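## Task

Run the headset's cable a single time over the headset's top face. It should enter over the outer rim of one side (a side being one ear cup plus its half of the headband), pass almost straight across at middle height and near the headset, and leave over the outer rim of the other side. No other part of the cable may lie on top, apart from the spot where it exits its ear cup. On the free-end side, leave enough cable lying away from the headset to wrap it once more, plus about a hand's width extra. Finish with the left gripper commanded to full close and gripping only the headband. The headset must be about level with one face up, and its lowest point must be at least roughly a hand's length above the table. Apart from that gripper, only the cable may touch the headset, and the holding arm must not touch the cable. Neither the headset nor the cable may extend beyond the table edge. Once everything is at rest, report that you are done. Anything the robot alone keeps in place at the end does not count, except for this required grip.

## Robot and tools

ROBOT. There are two 6-joint arms, left_arm and right_arm, and each has a two-finger parallel gripper. Their bases sit in the scene frame at (-0.023, +0.268, 0) for left_arm and at (+0.006, -0.327, 0) for right_arm, turned slightly about z. Each arm has these joint limits in rad: waist -2.618..3.054, shoulder 0..3.142, elbow 0..3.142, wrist pitch -1.571..1.571, wrist yaw -1.571..1.571, wrist roll -2.094..2.094. The elbows cannot go quite straight. Every wrist carries a camera mount that adds bulk near the gripper.

FRAME. All positions are in one scene frame, measured in metres. Its origin is on the table top midway between the arms. +x points out over the table, +z points up, and left_arm is on the +y side. The names left and right refer only to the arms, not to sides of any image. In a gripper's own axes, the fingers point along +z and close along y. end_effector_position is the point between the finger pads, roughly 1 cm behind the tips.

ROW FORMAT. Every command row has 16 numbers and always covers both arms. The first 8 are for left_arm: x, y, z, qw, qx, qy, qz, opening. The next 8 are the same for right_arm. x, y, z give an absolute target position for the pinch point in metres, in the scene frame. qw..qz give an absolute target orientation as a quaternion with w first. So each row is a pose to go to, not an offset. opening runs from -1 (closed) to +1 (fully open, 0.094 m). To keep an arm still, resend the exact pose from the last result taken before it stopped, together with its intended opening. To keep an orientation fixed, resend the same quaternion every time rather than copying the reported one, which drifts.

execute_actions(actions, pictures). actions holds at most one item. An empty list sends nothing and returns the current state with images. An action {"rows": [...], "steps": n} has 1-15 rows and 5-15 steps, each step lasting 1/30 s. Each row is applied for one step, and the last row repeats if steps outnumber rows. A wait {"steps": n} takes up to 300 steps, counted from the previous result, and your thinking time is part of that count. pictures is a boolean that asks for the camera images. A call is refused, and nothing is sent, if a target lies more than 0.6 m from that arm's last reported position along any of its gripper axes.

TIMING. An action's result arrives 5 steps before the action ends. Those last steps then run while you think, and the simulation keeps going the whole time. Each step, the commanded pose is clipped to within 70 mm and 16 degrees of the measured pose, and position wins if both cannot be met. After an action, an arm only continues to its last clipped pose, so a distant target needs several calls: check the result and send the remainder. Joint friction can leave the gripper up to ~31 mm short, and very small moves may not happen at all. The "Hand target" line shows the current drive goal and appears only when nothing is kept back.

move(target, speed). target is one 16-number row of absolute poses, as above. speed is given in m/s, from 0.002 to 0.5, with a default of 0.25; turning is capped at twice that value in rad/s. Both grippers travel in straight lines that finish together, taking 0.5-10 s and being cut off at 10 s. The paths do not avoid obstacles or the other arm, grippers can lag or overshoot, and the opening is applied at the start. The result adds a move: line with the ending (done, off_target, moving, held, fault), any limits (paced = the pose was clipped; held = some steps were blocked, after which the arm may surge), and each arm's distance from its target.

wait(seconds): 0-10 s, sends nothing new. zoom_image(camera, region): camera is one of cam_head_left, cam_head_right, cam_high, cam_low, cam_left_wrist, cam_right_wrist (each 504x504); region is [x0, y0, x1, y1] in pixels from the top-left, at most 504x504. read_manual(section) returns only the licence texts ("licences"). finished_scene(scene) ends the current scene, identified by its number, for good and reports success. Answering without any tool call ends everything.

RESULTS. The state line gives each gripper's position and quaternion; the printed position grows less accurate at long reach. grip_measured shows the finger opening on the command scale, and the last Joint positions value is the opening in metres; each reading may be off by about 1 mm. A "pose unreachable" line, or HELD on a step, means the clearance check altered or blocked that arm's command. Joint torques carry offsets and noise. MOTOR HOT appears from 75 °C. At 90 °C the arm halts for 10 s, and at 100 °C it goes limp and drops. These stops appear as OVER-TEMPERATURE FAULT lines. Sustained holding generates heat, including while you think.

GRIPPING AND CARE. To hold something, command an opening about 0.03 below grip_measured; a smaller margin gives a gentler grip. The pads reach roughly 50-62 N, less on very thin parts, and can spike briefly at first contact. Faster moves strike harder, and aiming beyond a contact point presses harder. Do not let the arms collide or push on each other. Do not drop, slam, or shove objects, and keep everything on the table. Brief outside tugs on held parts or nudges to loose items can happen.

Each tool is called after "Emit:" as name([rows], argument=value, ...), one row to a line, values as JSON.

## Session

Emit:
execute_actions(actions=[])

Scene clock: 0.00 s of 5400.00 s.
left_arm: end_effector_position=(+0.0251, +0.0322, +0.2139) grip_measured=+1.000 end_effector_quat_wxyz=(+0.410, +0.866, +0.038, +0.284) | right_arm: end_effector_position=(+0.5535, -0.4193, +0.2676) grip_measured=+1.000 end_effector_quat_wxyz=(+0.546, +0.594, +0.552, +0.210)
Joint positions: left_arm=[-2.062  0.758  0.753 -0.808 -0.808  1.481  0.094] | right_arm=[ 0.038  1.803  1.47  -0.015  0.381  1.324  0.094]
Joint velocities: left_arm=[ 0.002  0.007  0.002  0.007 -0.051 -0.007  0.   ] | right_arm=[ 0.007  0.002 -0.007  0.051  0.022  0.037  0.   ]
Joint torques (N m, as the arm reports them, + toward a larger angle): no reading
Hand target (left_arm): +0.025, +0.032, +0.214; +0.410, +0.866, +0.038, +0.284
Hand target (right_arm): +0.554, -0.419, +0.268; +0.546, +0.594, +0.552, +0.210

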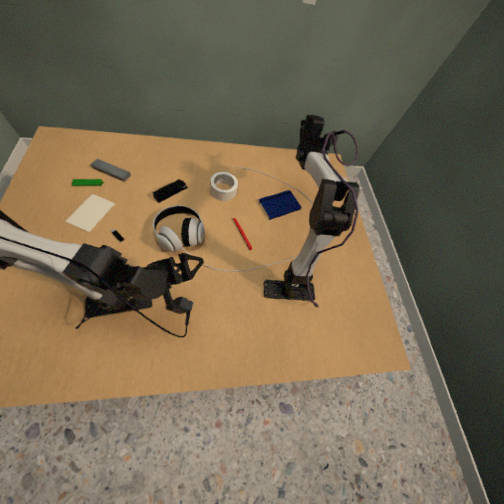

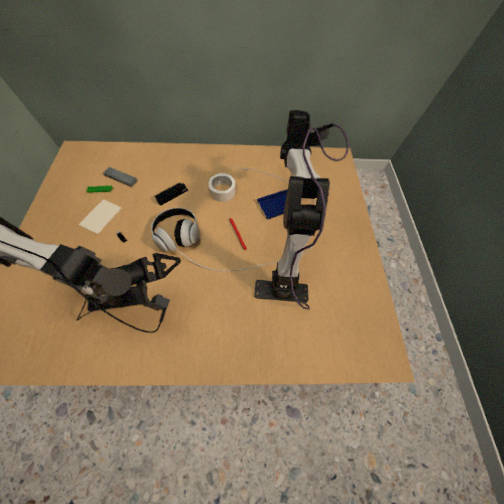

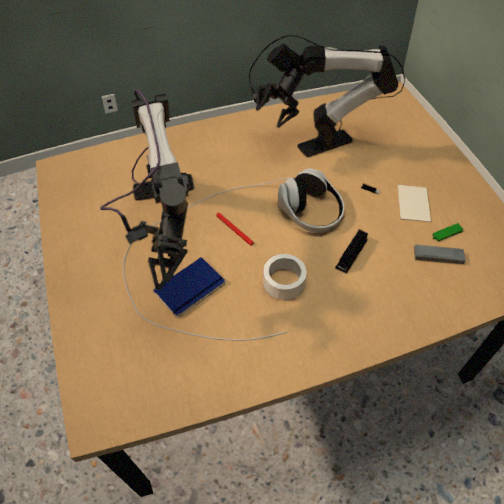

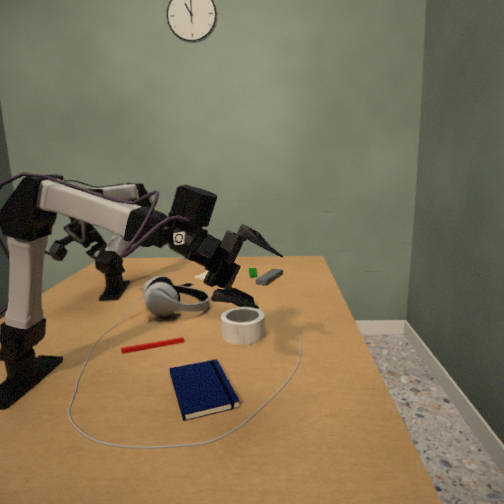

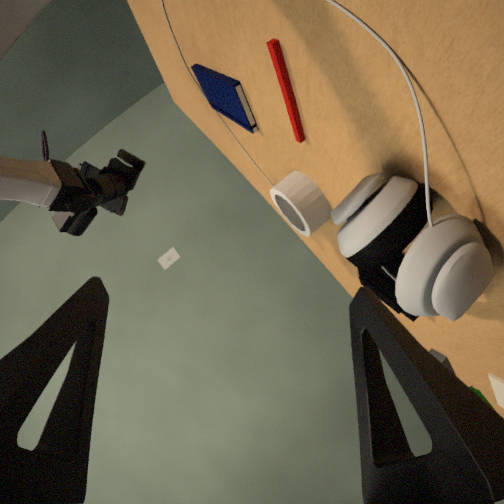

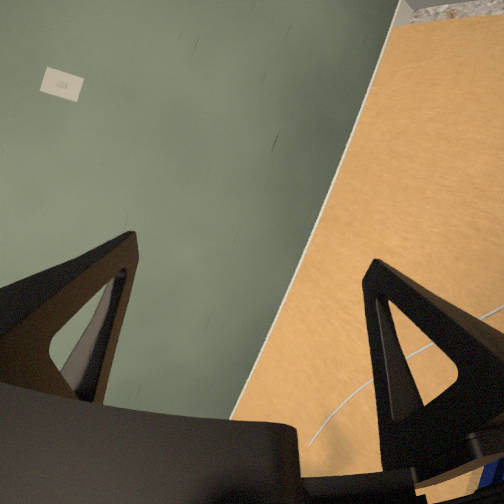

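Emit:
move(target=[0.15,0.1,0.22,0,0.707,0.707,0,1,0.3,-0.33,0.22,0,0,1,0,1], speed=0.4)

Emit:
zoom_image(camera="cam_high", region=[100,80,420,360])

Scene clock: 3.77 s of 5400.00 s.
left_arm: end_effector_position=(+0.1466, +0.1021, +0.2174) grip_measured=+1.000 end_effector_quat_wxyz=(+0.061, +0.718, +0.694, -0.001) | right_arm: end_effector_position=(+0.3063, -0.3297, +0.2225) grip_measured=+1.000 end_effector_quat_wxyz=(+0.063, +0.018, +0.998, +0.000)
Joint positions: left_arm=[-0.921  1.385  1.503 -1.566  0.005  0.835  0.094] | right_arm=[ 0.081  1.622  1.744 -1.567  0.001  0.026  0.094]
Joint velocities: left_arm=[-0.012 -0.012 -0.012  0.051  0.007 -0.022  0.   ] | right_arm=[-0.007  0.002 -0.022 -0.007 -0.007 -0.066  0.   ]
Joint torques (N m, as the arm reports them, + toward a larger angle): left_arm=[ 0.48 -3.49  7.7   0.65  0.25  0.03] | right_arm=[ 0.74 -8.51  5.72  0.57 -0.04 -0.06]
Hand target (left_arm): +0.147, +0.101, +0.219; +0.057, +0.712, +0.700, -0.008
Hand target (right_arm): +0.300, -0.327, +0.222; +0.057, +0.006, +0.998, -0.004
Off the commanded pose (left_arm): 0.005 m, 7 deg.
Off the commanded pose (right_arm): 0.007 m, 7 deg.
joint sent to its limit (left arm) — the command would take joint 4 (wrist pitch) past its lower limit, so that joint was sent only as far as its limit.
joint sent to its limit (right arm) — the command would take joint 4 (wrist pitch) past its lower limit, so that joint was sent only as far as its limit.
Kept back: nothing.
move: off_target (left_arm, right_arm)

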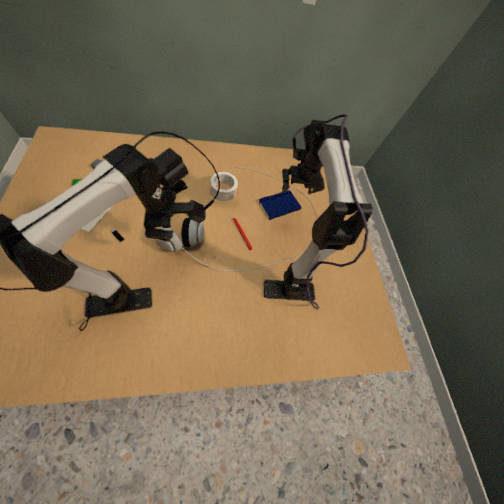

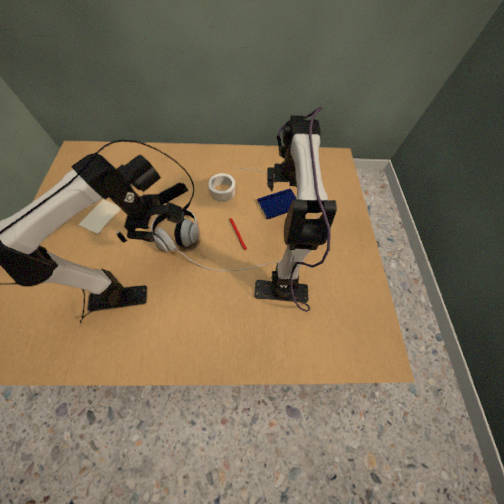

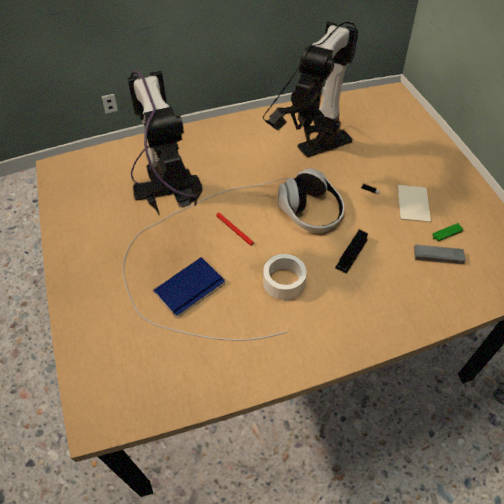

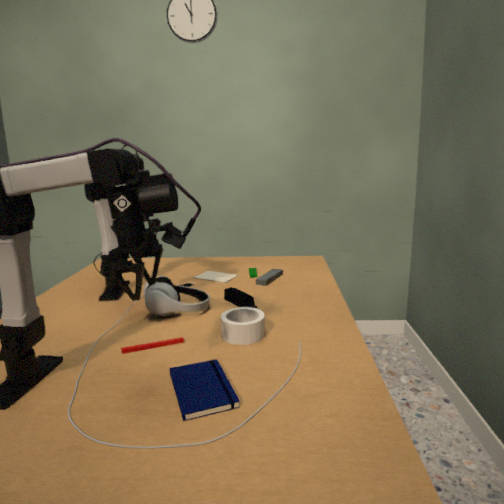

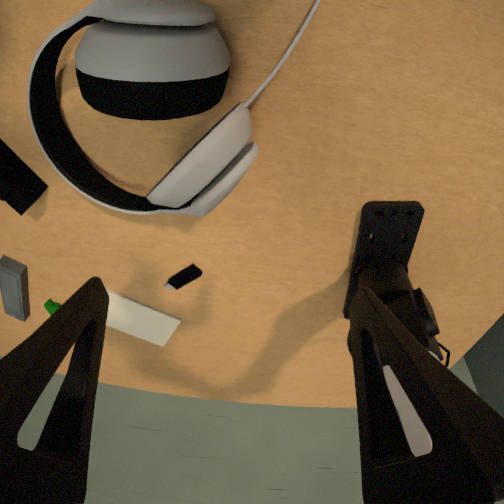

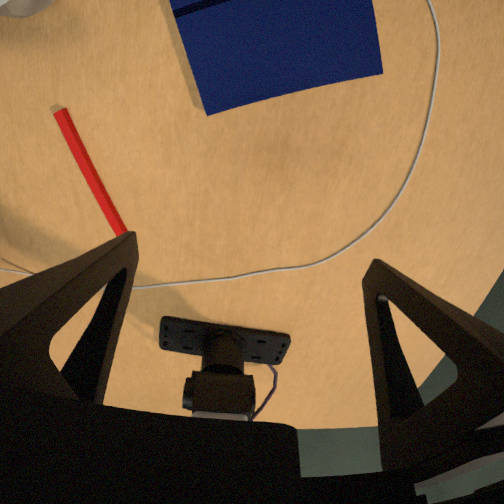

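Region (100, 80, 420, 360) of cam_high's 504x504 image, scaled by 1.575, with more detail than that image has; it fills the top 441 rows of this view, and the rest is white.

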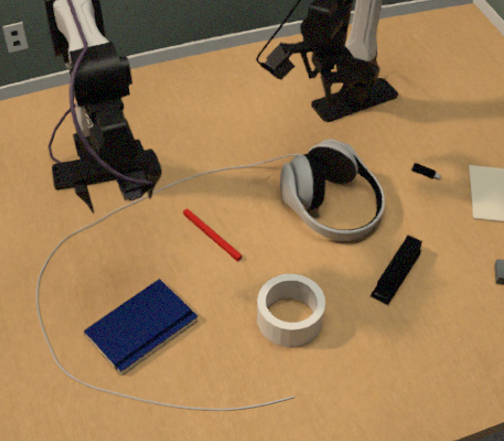

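Emit:
move(target=[0.08,-0.14,0.07,0,0.707,0.707,0,1,0.2,-0.47,0.07,0,0.383,0.924,0,1], speed=0.3)

Scene clock: 6.03 s of 5400.00 s.
left_arm: end_effector_position=(+0.0802, -0.1347, +0.0681) grip_measured=+1.000 end_effector_quat_wxyz=(+0.003, +0.711, +0.704, +0.005) | right_arm: end_effector_position=(+0.2011, -0.4672, +0.0777) grip_measured=+1.000 end_effector_quat_wxyz=(+0.010, +0.374, +0.927, -0.000)
Joint positions: left_arm=[-1.475  2.149  1.828 -1.249 -0.012  0.257  0.094] | right_arm=[-0.537  1.453  1.005 -1.104 -0.004  0.14   0.094]
Joint velocities: left_arm=[ 0.007 -0.022 -0.032  0.007 -0.051  0.037  0.   ] | right_arm=[ 0.007 -0.007 -0.002  0.051  0.051  0.051  0.   ]
Joint torques (N m, as the arm reports them, + toward a larger angle): left_arm=[ -0.29 -12.2    7.97   0.46   0.08  -0.03] | right_arm=[-1.03 -4.49  6.17  0.54 -0.12  0.13]
Hand target (left_arm): +0.080, -0.139, +0.070; +0.006, +0.708, +0.706, +0.003
Hand target (right_arm): +0.198, -0.468, +0.071; +0.001, +0.383, +0.924, +0.003
Off the commanded pose (left_arm): 0.006 m, 1 deg.
Off the commanded pose (right_arm): 0.008 m, 2 deg.
Kept back: nothing.
move: done

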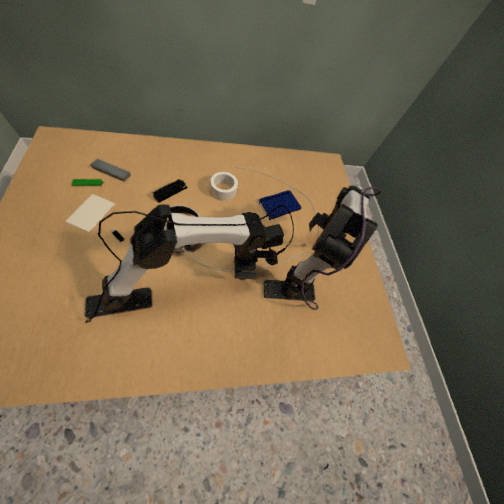

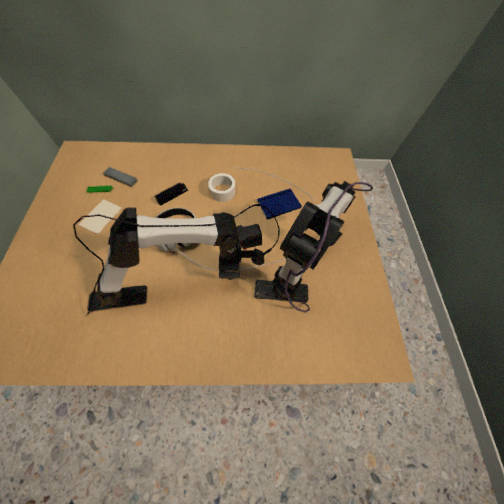

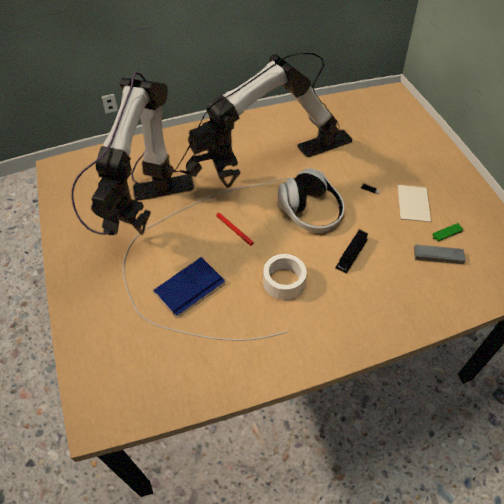

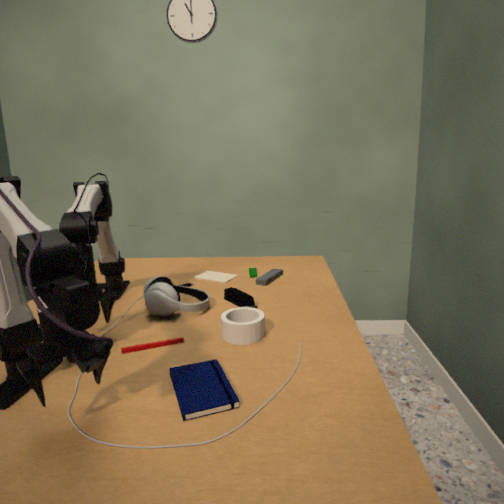

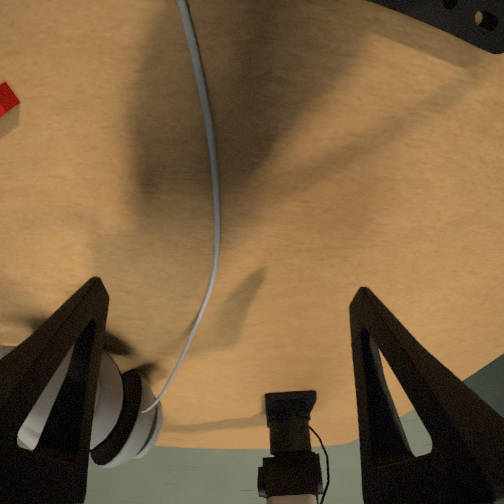

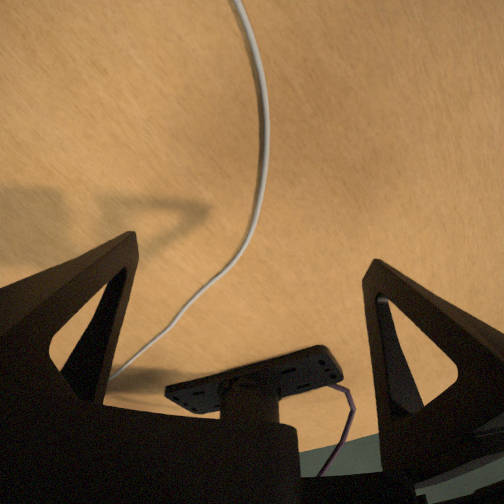

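Emit:
move(target=[0.088,-0.14,0.01,0,0.707,0.707,0,0,0.2,-0.47,0.004,0,0.383,0.924,0,0], speed=0.1)

Emit:
move(target=[0.088,-0.14,0.01,0,0.707,0.707,0,-1,0.2,-0.47,0.004,0,0.383,0.924,0,-1])

Scene clock: 7.60 s of 5400.00 s.
left_arm: end_effector_position=(+0.0875, -0.1438, +0.0209) grip_measured=+0.002 end_effector_quat_wxyz=(+0.011, +0.706, +0.708, -0.000) | right_arm: end_effector_position=(+0.2039, -0.4692, +0.0100) grip_measured=+0.003 end_effector_quat_wxyz=(+0.007, +0.375, +0.927, +0.000)
Joint positions: left_arm=[-1.463  2.206  1.728 -1.075 -0.01   0.257  0.047] | right_arm=[-0.537  1.568  0.825 -0.813 -0.004  0.141  0.047]
Joint velocities: left_arm=[-0.007  0.002 -0.007 -0.037 -0.081 -0.037  0.001] | right_arm=[ 0.007  0.012  0.017 -0.051 -0.022 -0.037 -0.   ]
Joint torques (N m, as the arm reports them, + toward a larger angle): left_arm=[  0.41 -12.34   4.85   0.67   0.22   0.22] | right_arm=[-0.9  -5.27  5.64  0.52 -0.06  0.12]
Hand target (left_arm): +0.088, -0.139, +0.010; -0.001, +0.707, +0.707, +0.000
Hand target (right_arm): +0.200, -0.470, +0.004; -0.000, +0.383, +0.924, -0.000
Off the commanded pose (left_arm): 0.012 m, 1 deg.
Off the commanded pose (right_arm): 0.007 m, 1 deg.
Kept back: nothing.
move: off_target (left_arm)

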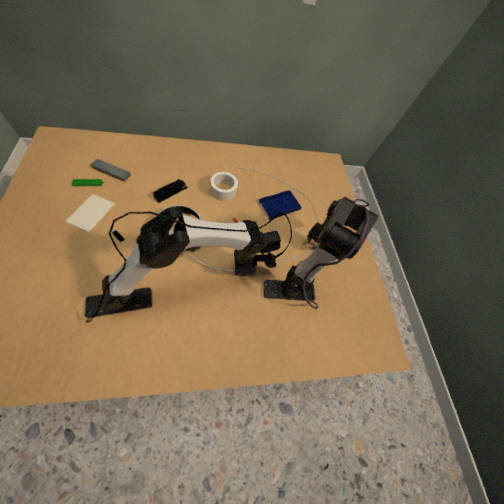

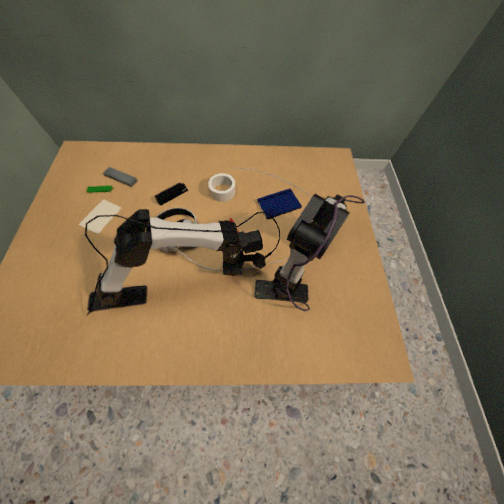

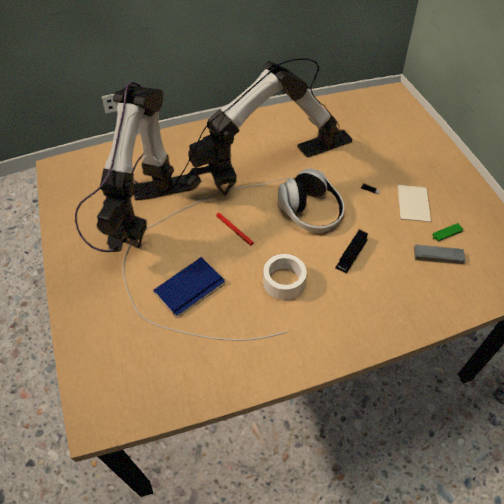

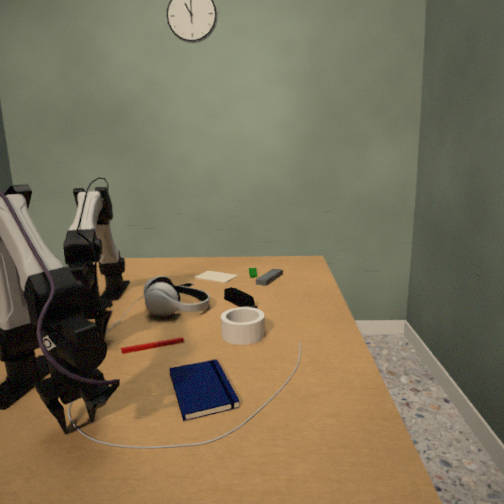

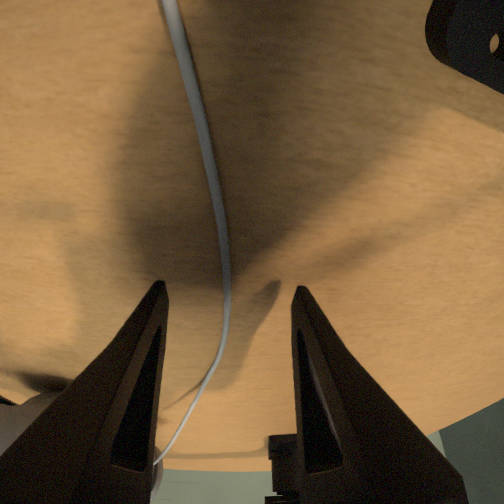

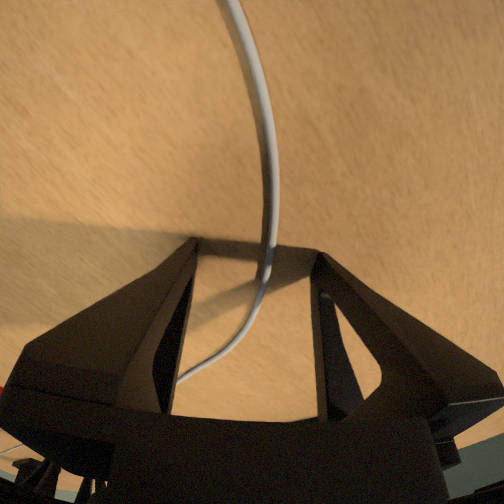

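Scene clock: 8.30 s of 5400.00 s.
left_arm: end_effector_position=(+0.0875, -0.1438, +0.0209) grip_measured=-0.983 end_effector_quat_wxyz=(+0.011, +0.707, +0.708, -0.000) | right_arm: end_effector_position=(+0.2040, -0.4693, +0.0100) grip_measured=-0.968 end_effector_quat_wxyz=(+0.008, +0.375, +0.927, +0.000)
Joint positions: left_arm=[-1.463  2.206  1.728 -1.075 -0.01   0.257  0.001] | right_arm=[-0.537  1.568  0.825 -0.813 -0.004  0.141  0.002]
Joint velocities: left_arm=[-0.022  0.002 -0.002 -0.081 -0.037 -0.007  0.   ] | right_arm=[-0.007  0.007 -0.007  0.051 -0.037  0.007  0.001]
Joint torques (N m, as the arm reports them, + toward a larger angle): left_arm=[  0.41 -12.25   5.07   0.71   0.2    0.22] | right_arm=[-0.89 -5.18  5.77  0.54 -0.06  0.13]
Hand target (left_arm): +0.088, -0.140, +0.010; -0.000, +0.707, +0.707, -0.000
Hand target (right_arm): +0.200, -0.470, +0.004; +0.000, +0.383, +0.924, -0.000
Off the commanded pose (left_arm): 0.012 m, 1 deg.
Off the commanded pose (right_arm): 0.007 m, 1 deg.
Kept back: nothing.
move: off_target (left_arm)

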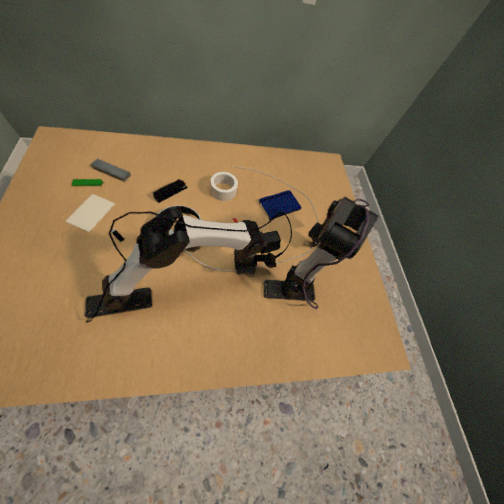

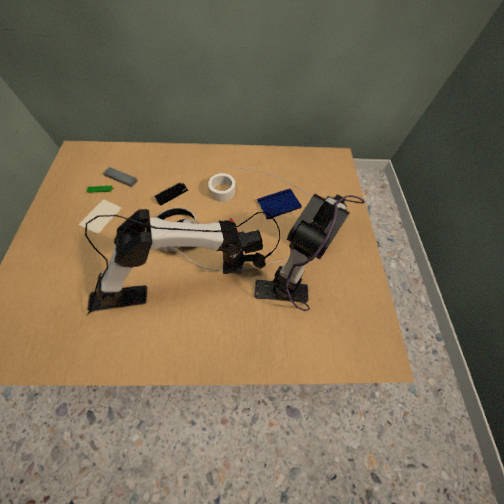

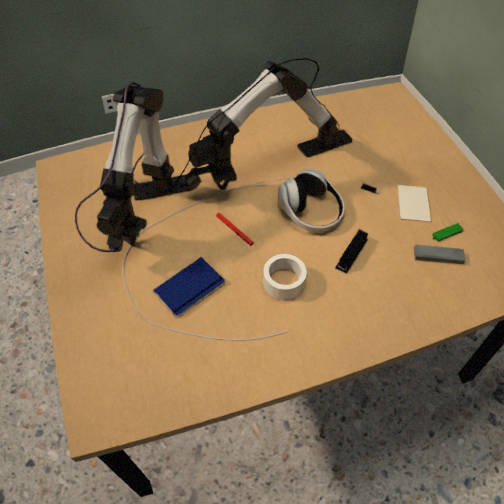

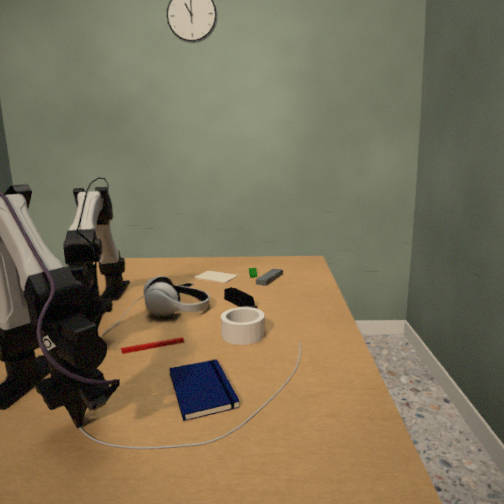

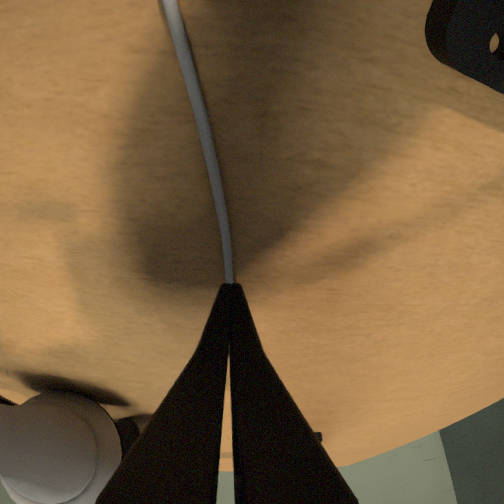

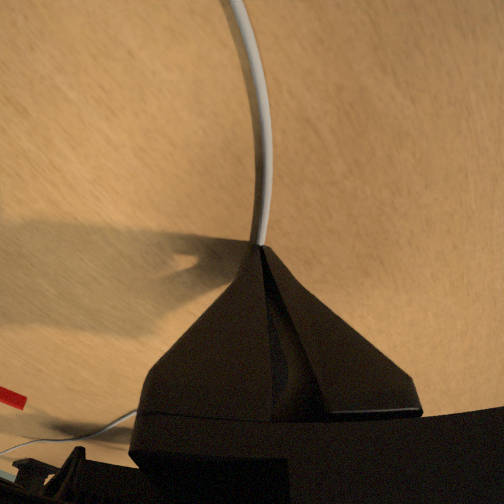

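Left missed.

Emit:
move(target=[0.088,-0.14,-0.003,0,0.707,0.707,0,-0.3,0.2,-0.47,0.004,0,0.383,0.924,0,-1], speed=0.03)

Emit:
move(target=[0.088,-0.14,-0.003,0,0.707,0.707,0,-1,0.2,-0.47,0.004,0,0.383,0.924,0,-1])

Emit:
move(target=[0.08,-0.06,0.11,0,0.707,0.707,0,-1,0.2,-0.38,0.11,0,0.45,0.893,0,-1], speed=0.15)

Scene clock: 10.77 s of 5400.00 s.
left_arm: end_effector_position=(+0.0878, -0.1450, +0.0098) grip_measured=-0.302 end_effector_quat_wxyz=(+0.012, +0.707, +0.708, -0.001) | right_arm: end_effector_position=(+0.2040, -0.4693, +0.0100) grip_measured=-0.968 end_effector_quat_wxyz=(+0.008, +0.375, +0.927, +0.000)
Joint positions: left_arm=[-1.463  2.218  1.704 -1.033 -0.01   0.257  0.033] | right_arm=[-0.537  1.568  0.825 -0.813 -0.004  0.141  0.002]
Joint velocities: left_arm=[-0.002  0.007 -0.002  0.066 -0.037 -0.007  0.   ] | right_arm=[-0.022 -0.002 -0.002  0.007 -0.11   0.066  0.   ]
Joint torques (N m, as the arm reports them, + toward a larger angle): left_arm=[  0.36 -12.07   4.74   0.73   0.14   0.27] | right_arm=[-0.89 -5.18  5.77  0.54 -0.06  0.12]
Hand target (left_arm): +0.088, -0.140, -0.003; -0.000, +0.707, +0.707, -0.000
Hand target (right_arm): +0.200, -0.470, +0.004; +0.000, +0.383, +0.924, -0.000
Off the commanded pose (left_arm): 0.014 m, 1 deg.
Off the commanded pose (right_arm): 0.007 m, 1 deg.
Kept back: nothing.
move: off_target (left_arm)

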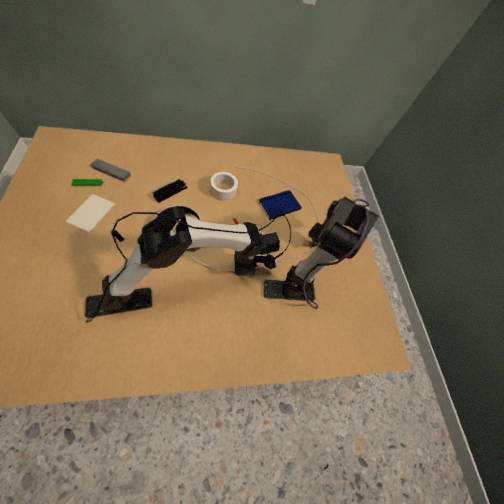

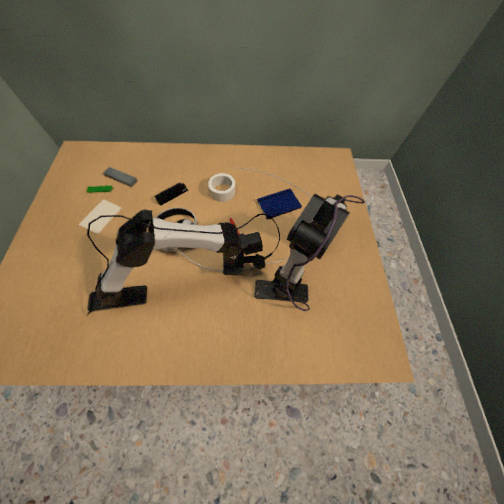

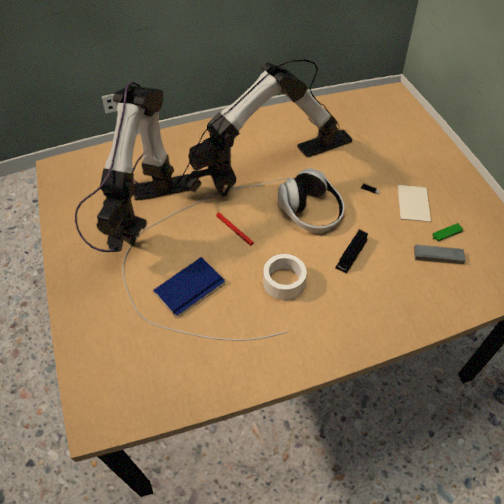

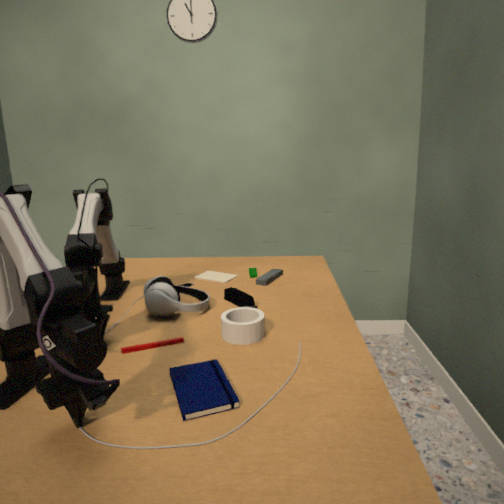

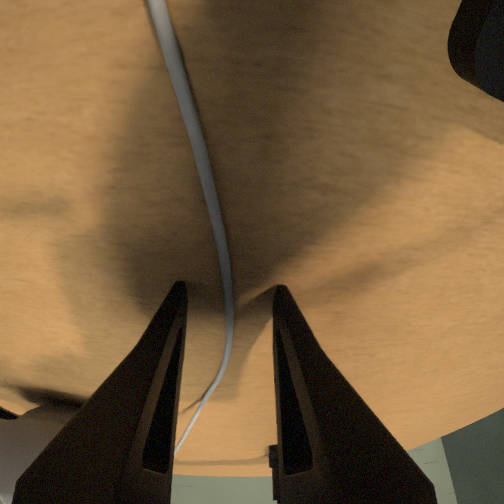

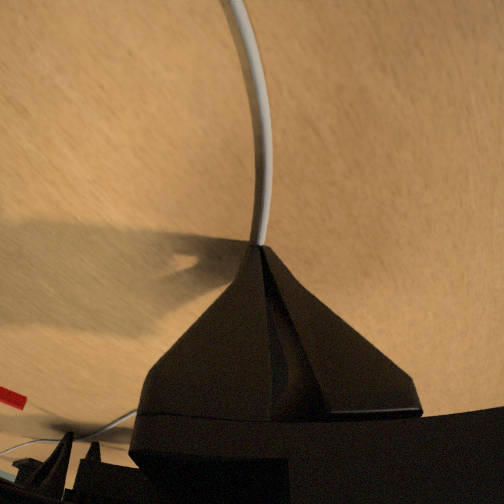

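Scene clock: 11.47 s of 5400.00 s.
left_arm: end_effector_position=(+0.0878, -0.1453, +0.0098) grip_measured=-0.966 end_effector_quat_wxyz=(+0.013, +0.707, +0.707, -0.002) | right_arm: end_effector_position=(+0.2040, -0.4693, +0.0100) grip_measured=-0.968 end_effector_quat_wxyz=(+0.008, +0.375, +0.927, +0.000)
Joint positions: left_arm=[-1.463  2.218  1.704 -1.032 -0.01   0.258  0.002] | right_arm=[-0.537  1.568  0.825 -0.813 -0.004  0.142  0.002]
Joint velocities: left_arm=[-0.017  0.007 -0.007 -0.051 -0.022 -0.007 -0.   ] | right_arm=[ 0.002 -0.007 -0.002 -0.095 -0.095  0.081  0.   ]
Joint torques (N m, as the arm reports them, + toward a larger angle): left_arm=[  0.41 -12.1    4.78   0.7    0.2    0.21] | right_arm=[-0.89 -5.18  5.77  0.54 -0.06  0.13]
Hand target (left_arm): +0.088, -0.140, -0.003; -0.000, +0.707, +0.707, -0.000
Hand target (right_arm): +0.200, -0.470, +0.004; +0.000, +0.383, +0.924, -0.000
Off the commanded pose (left_arm): 0.014 m, 1 deg.
Off the commanded pose (right_arm): 0.007 m, 1 deg.
Kept back: nothing.
move: off_target (left_arm)

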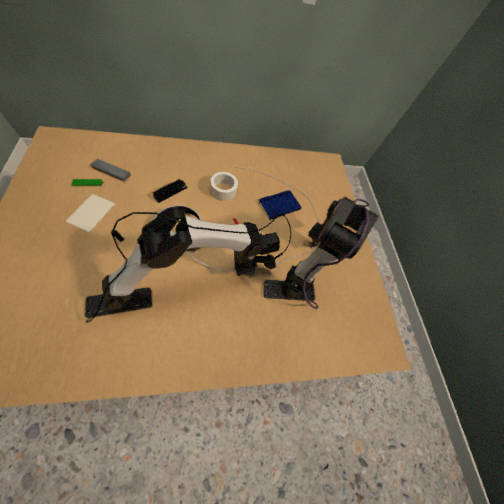

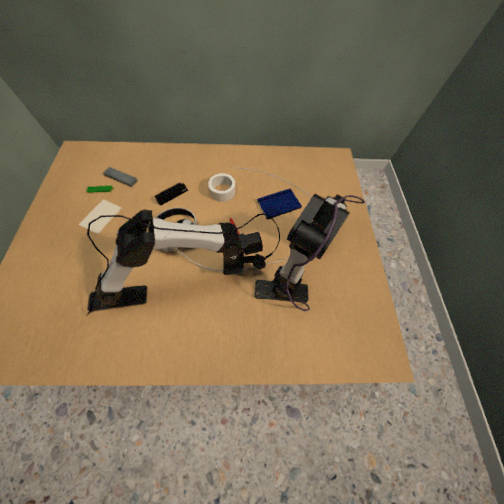

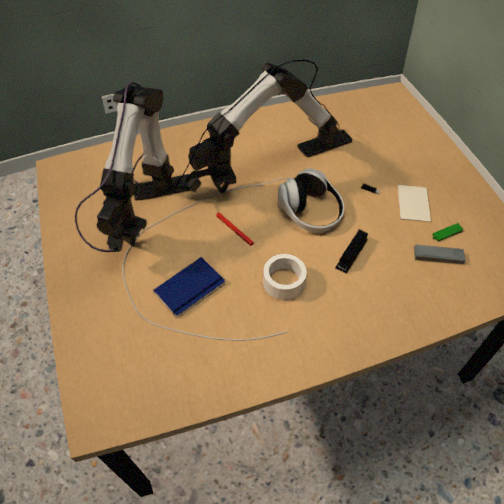

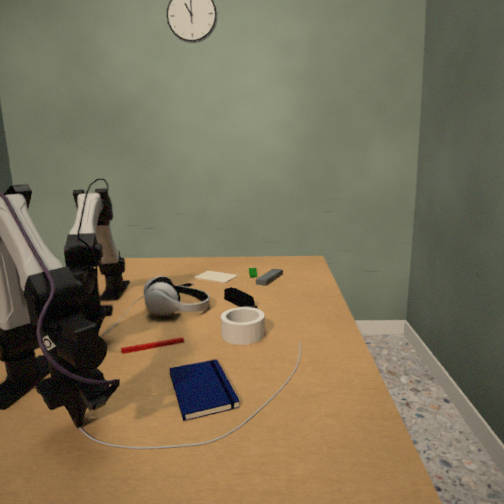

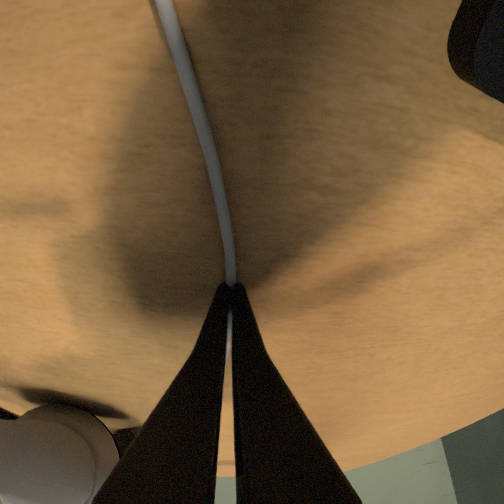

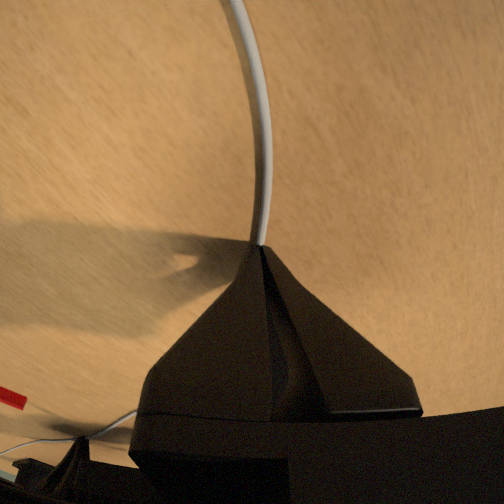

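Scene clock: 13.00 s of 5400.00 s.
left_arm: end_effector_position=(+0.0831, -0.0720, +0.1164) grip_measured=-0.966 end_effector_quat_wxyz=(+0.020, +0.706, +0.708, -0.005) | right_arm: end_effector_position=(+0.1994, -0.3821, +0.1042) grip_measured=-0.968 end_effector_quat_wxyz=(-0.008, +0.452, +0.892, -0.000)
Joint positions: left_arm=[-1.423  1.856  1.597 -1.272 -0.009  0.297  0.002] | right_arm=[-0.19   1.317  1.001 -1.272 -0.002  0.656  0.002]
Joint velocities: left_arm=[-0.017 -0.002  0.002 -0.095 -0.022 -0.007  0.001] | right_arm=[ 0.002 -0.007  0.022  0.066  0.007  0.051  0.001]
Joint torques (N m, as the arm reports them, + toward a larger angle): left_arm=[  0.42 -10.86   4.53   0.44   0.2    0.24] | right_arm=[ 0.81 -5.3   8.77  0.25 -0.02  0.13]
Hand target (left_arm): +0.080, -0.061, +0.111; -0.001, +0.707, +0.707, -0.000
Hand target (right_arm): +0.201, -0.381, +0.110; -0.001, +0.450, +0.893, -0.002
Off the commanded pose (left_arm): 0.014 m, 2 deg.
Off the commanded pose (right_arm): 0.006 m, 1 deg.
Kept back: nothing.
move: off_target (left_arm)

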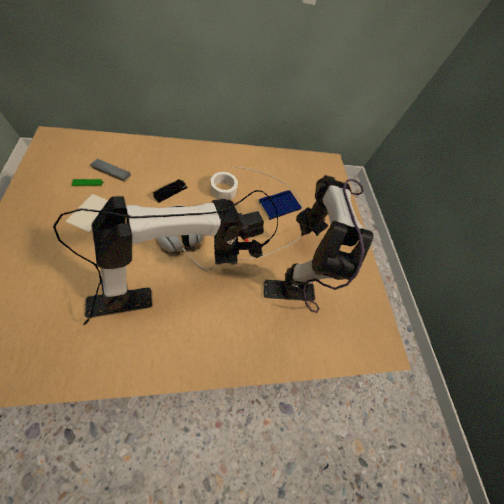

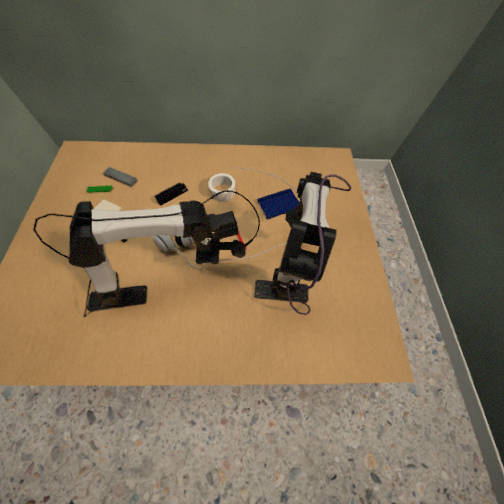

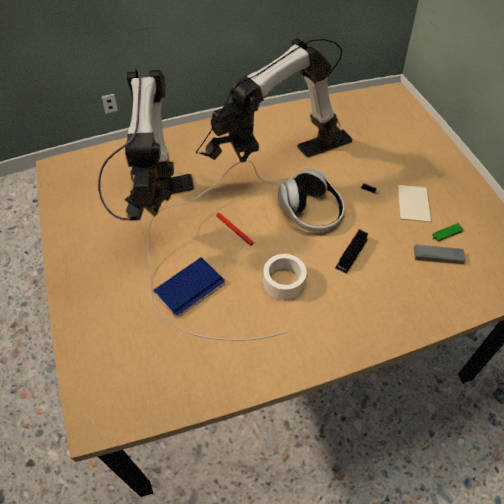

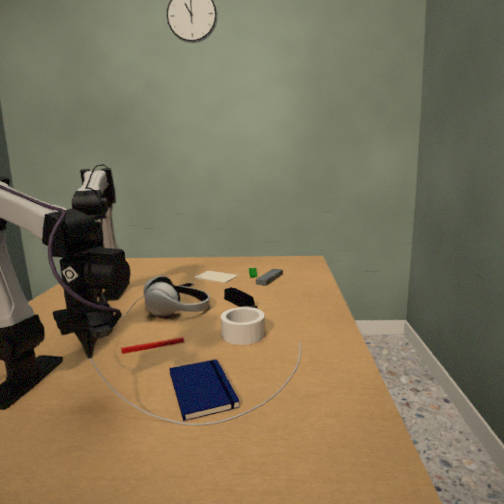

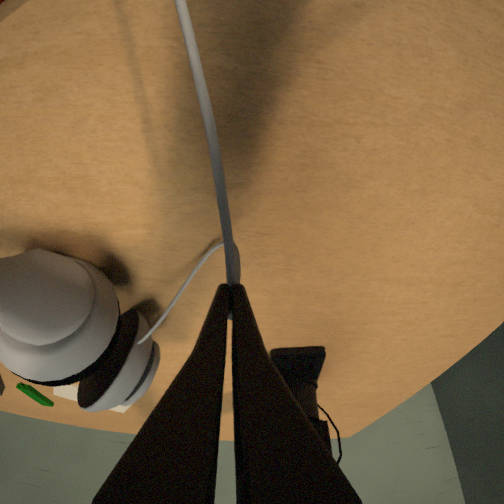

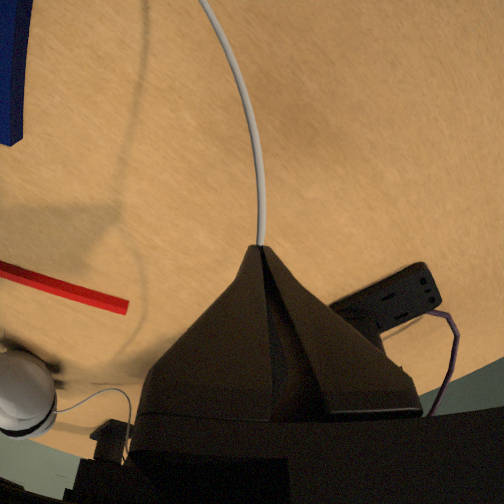

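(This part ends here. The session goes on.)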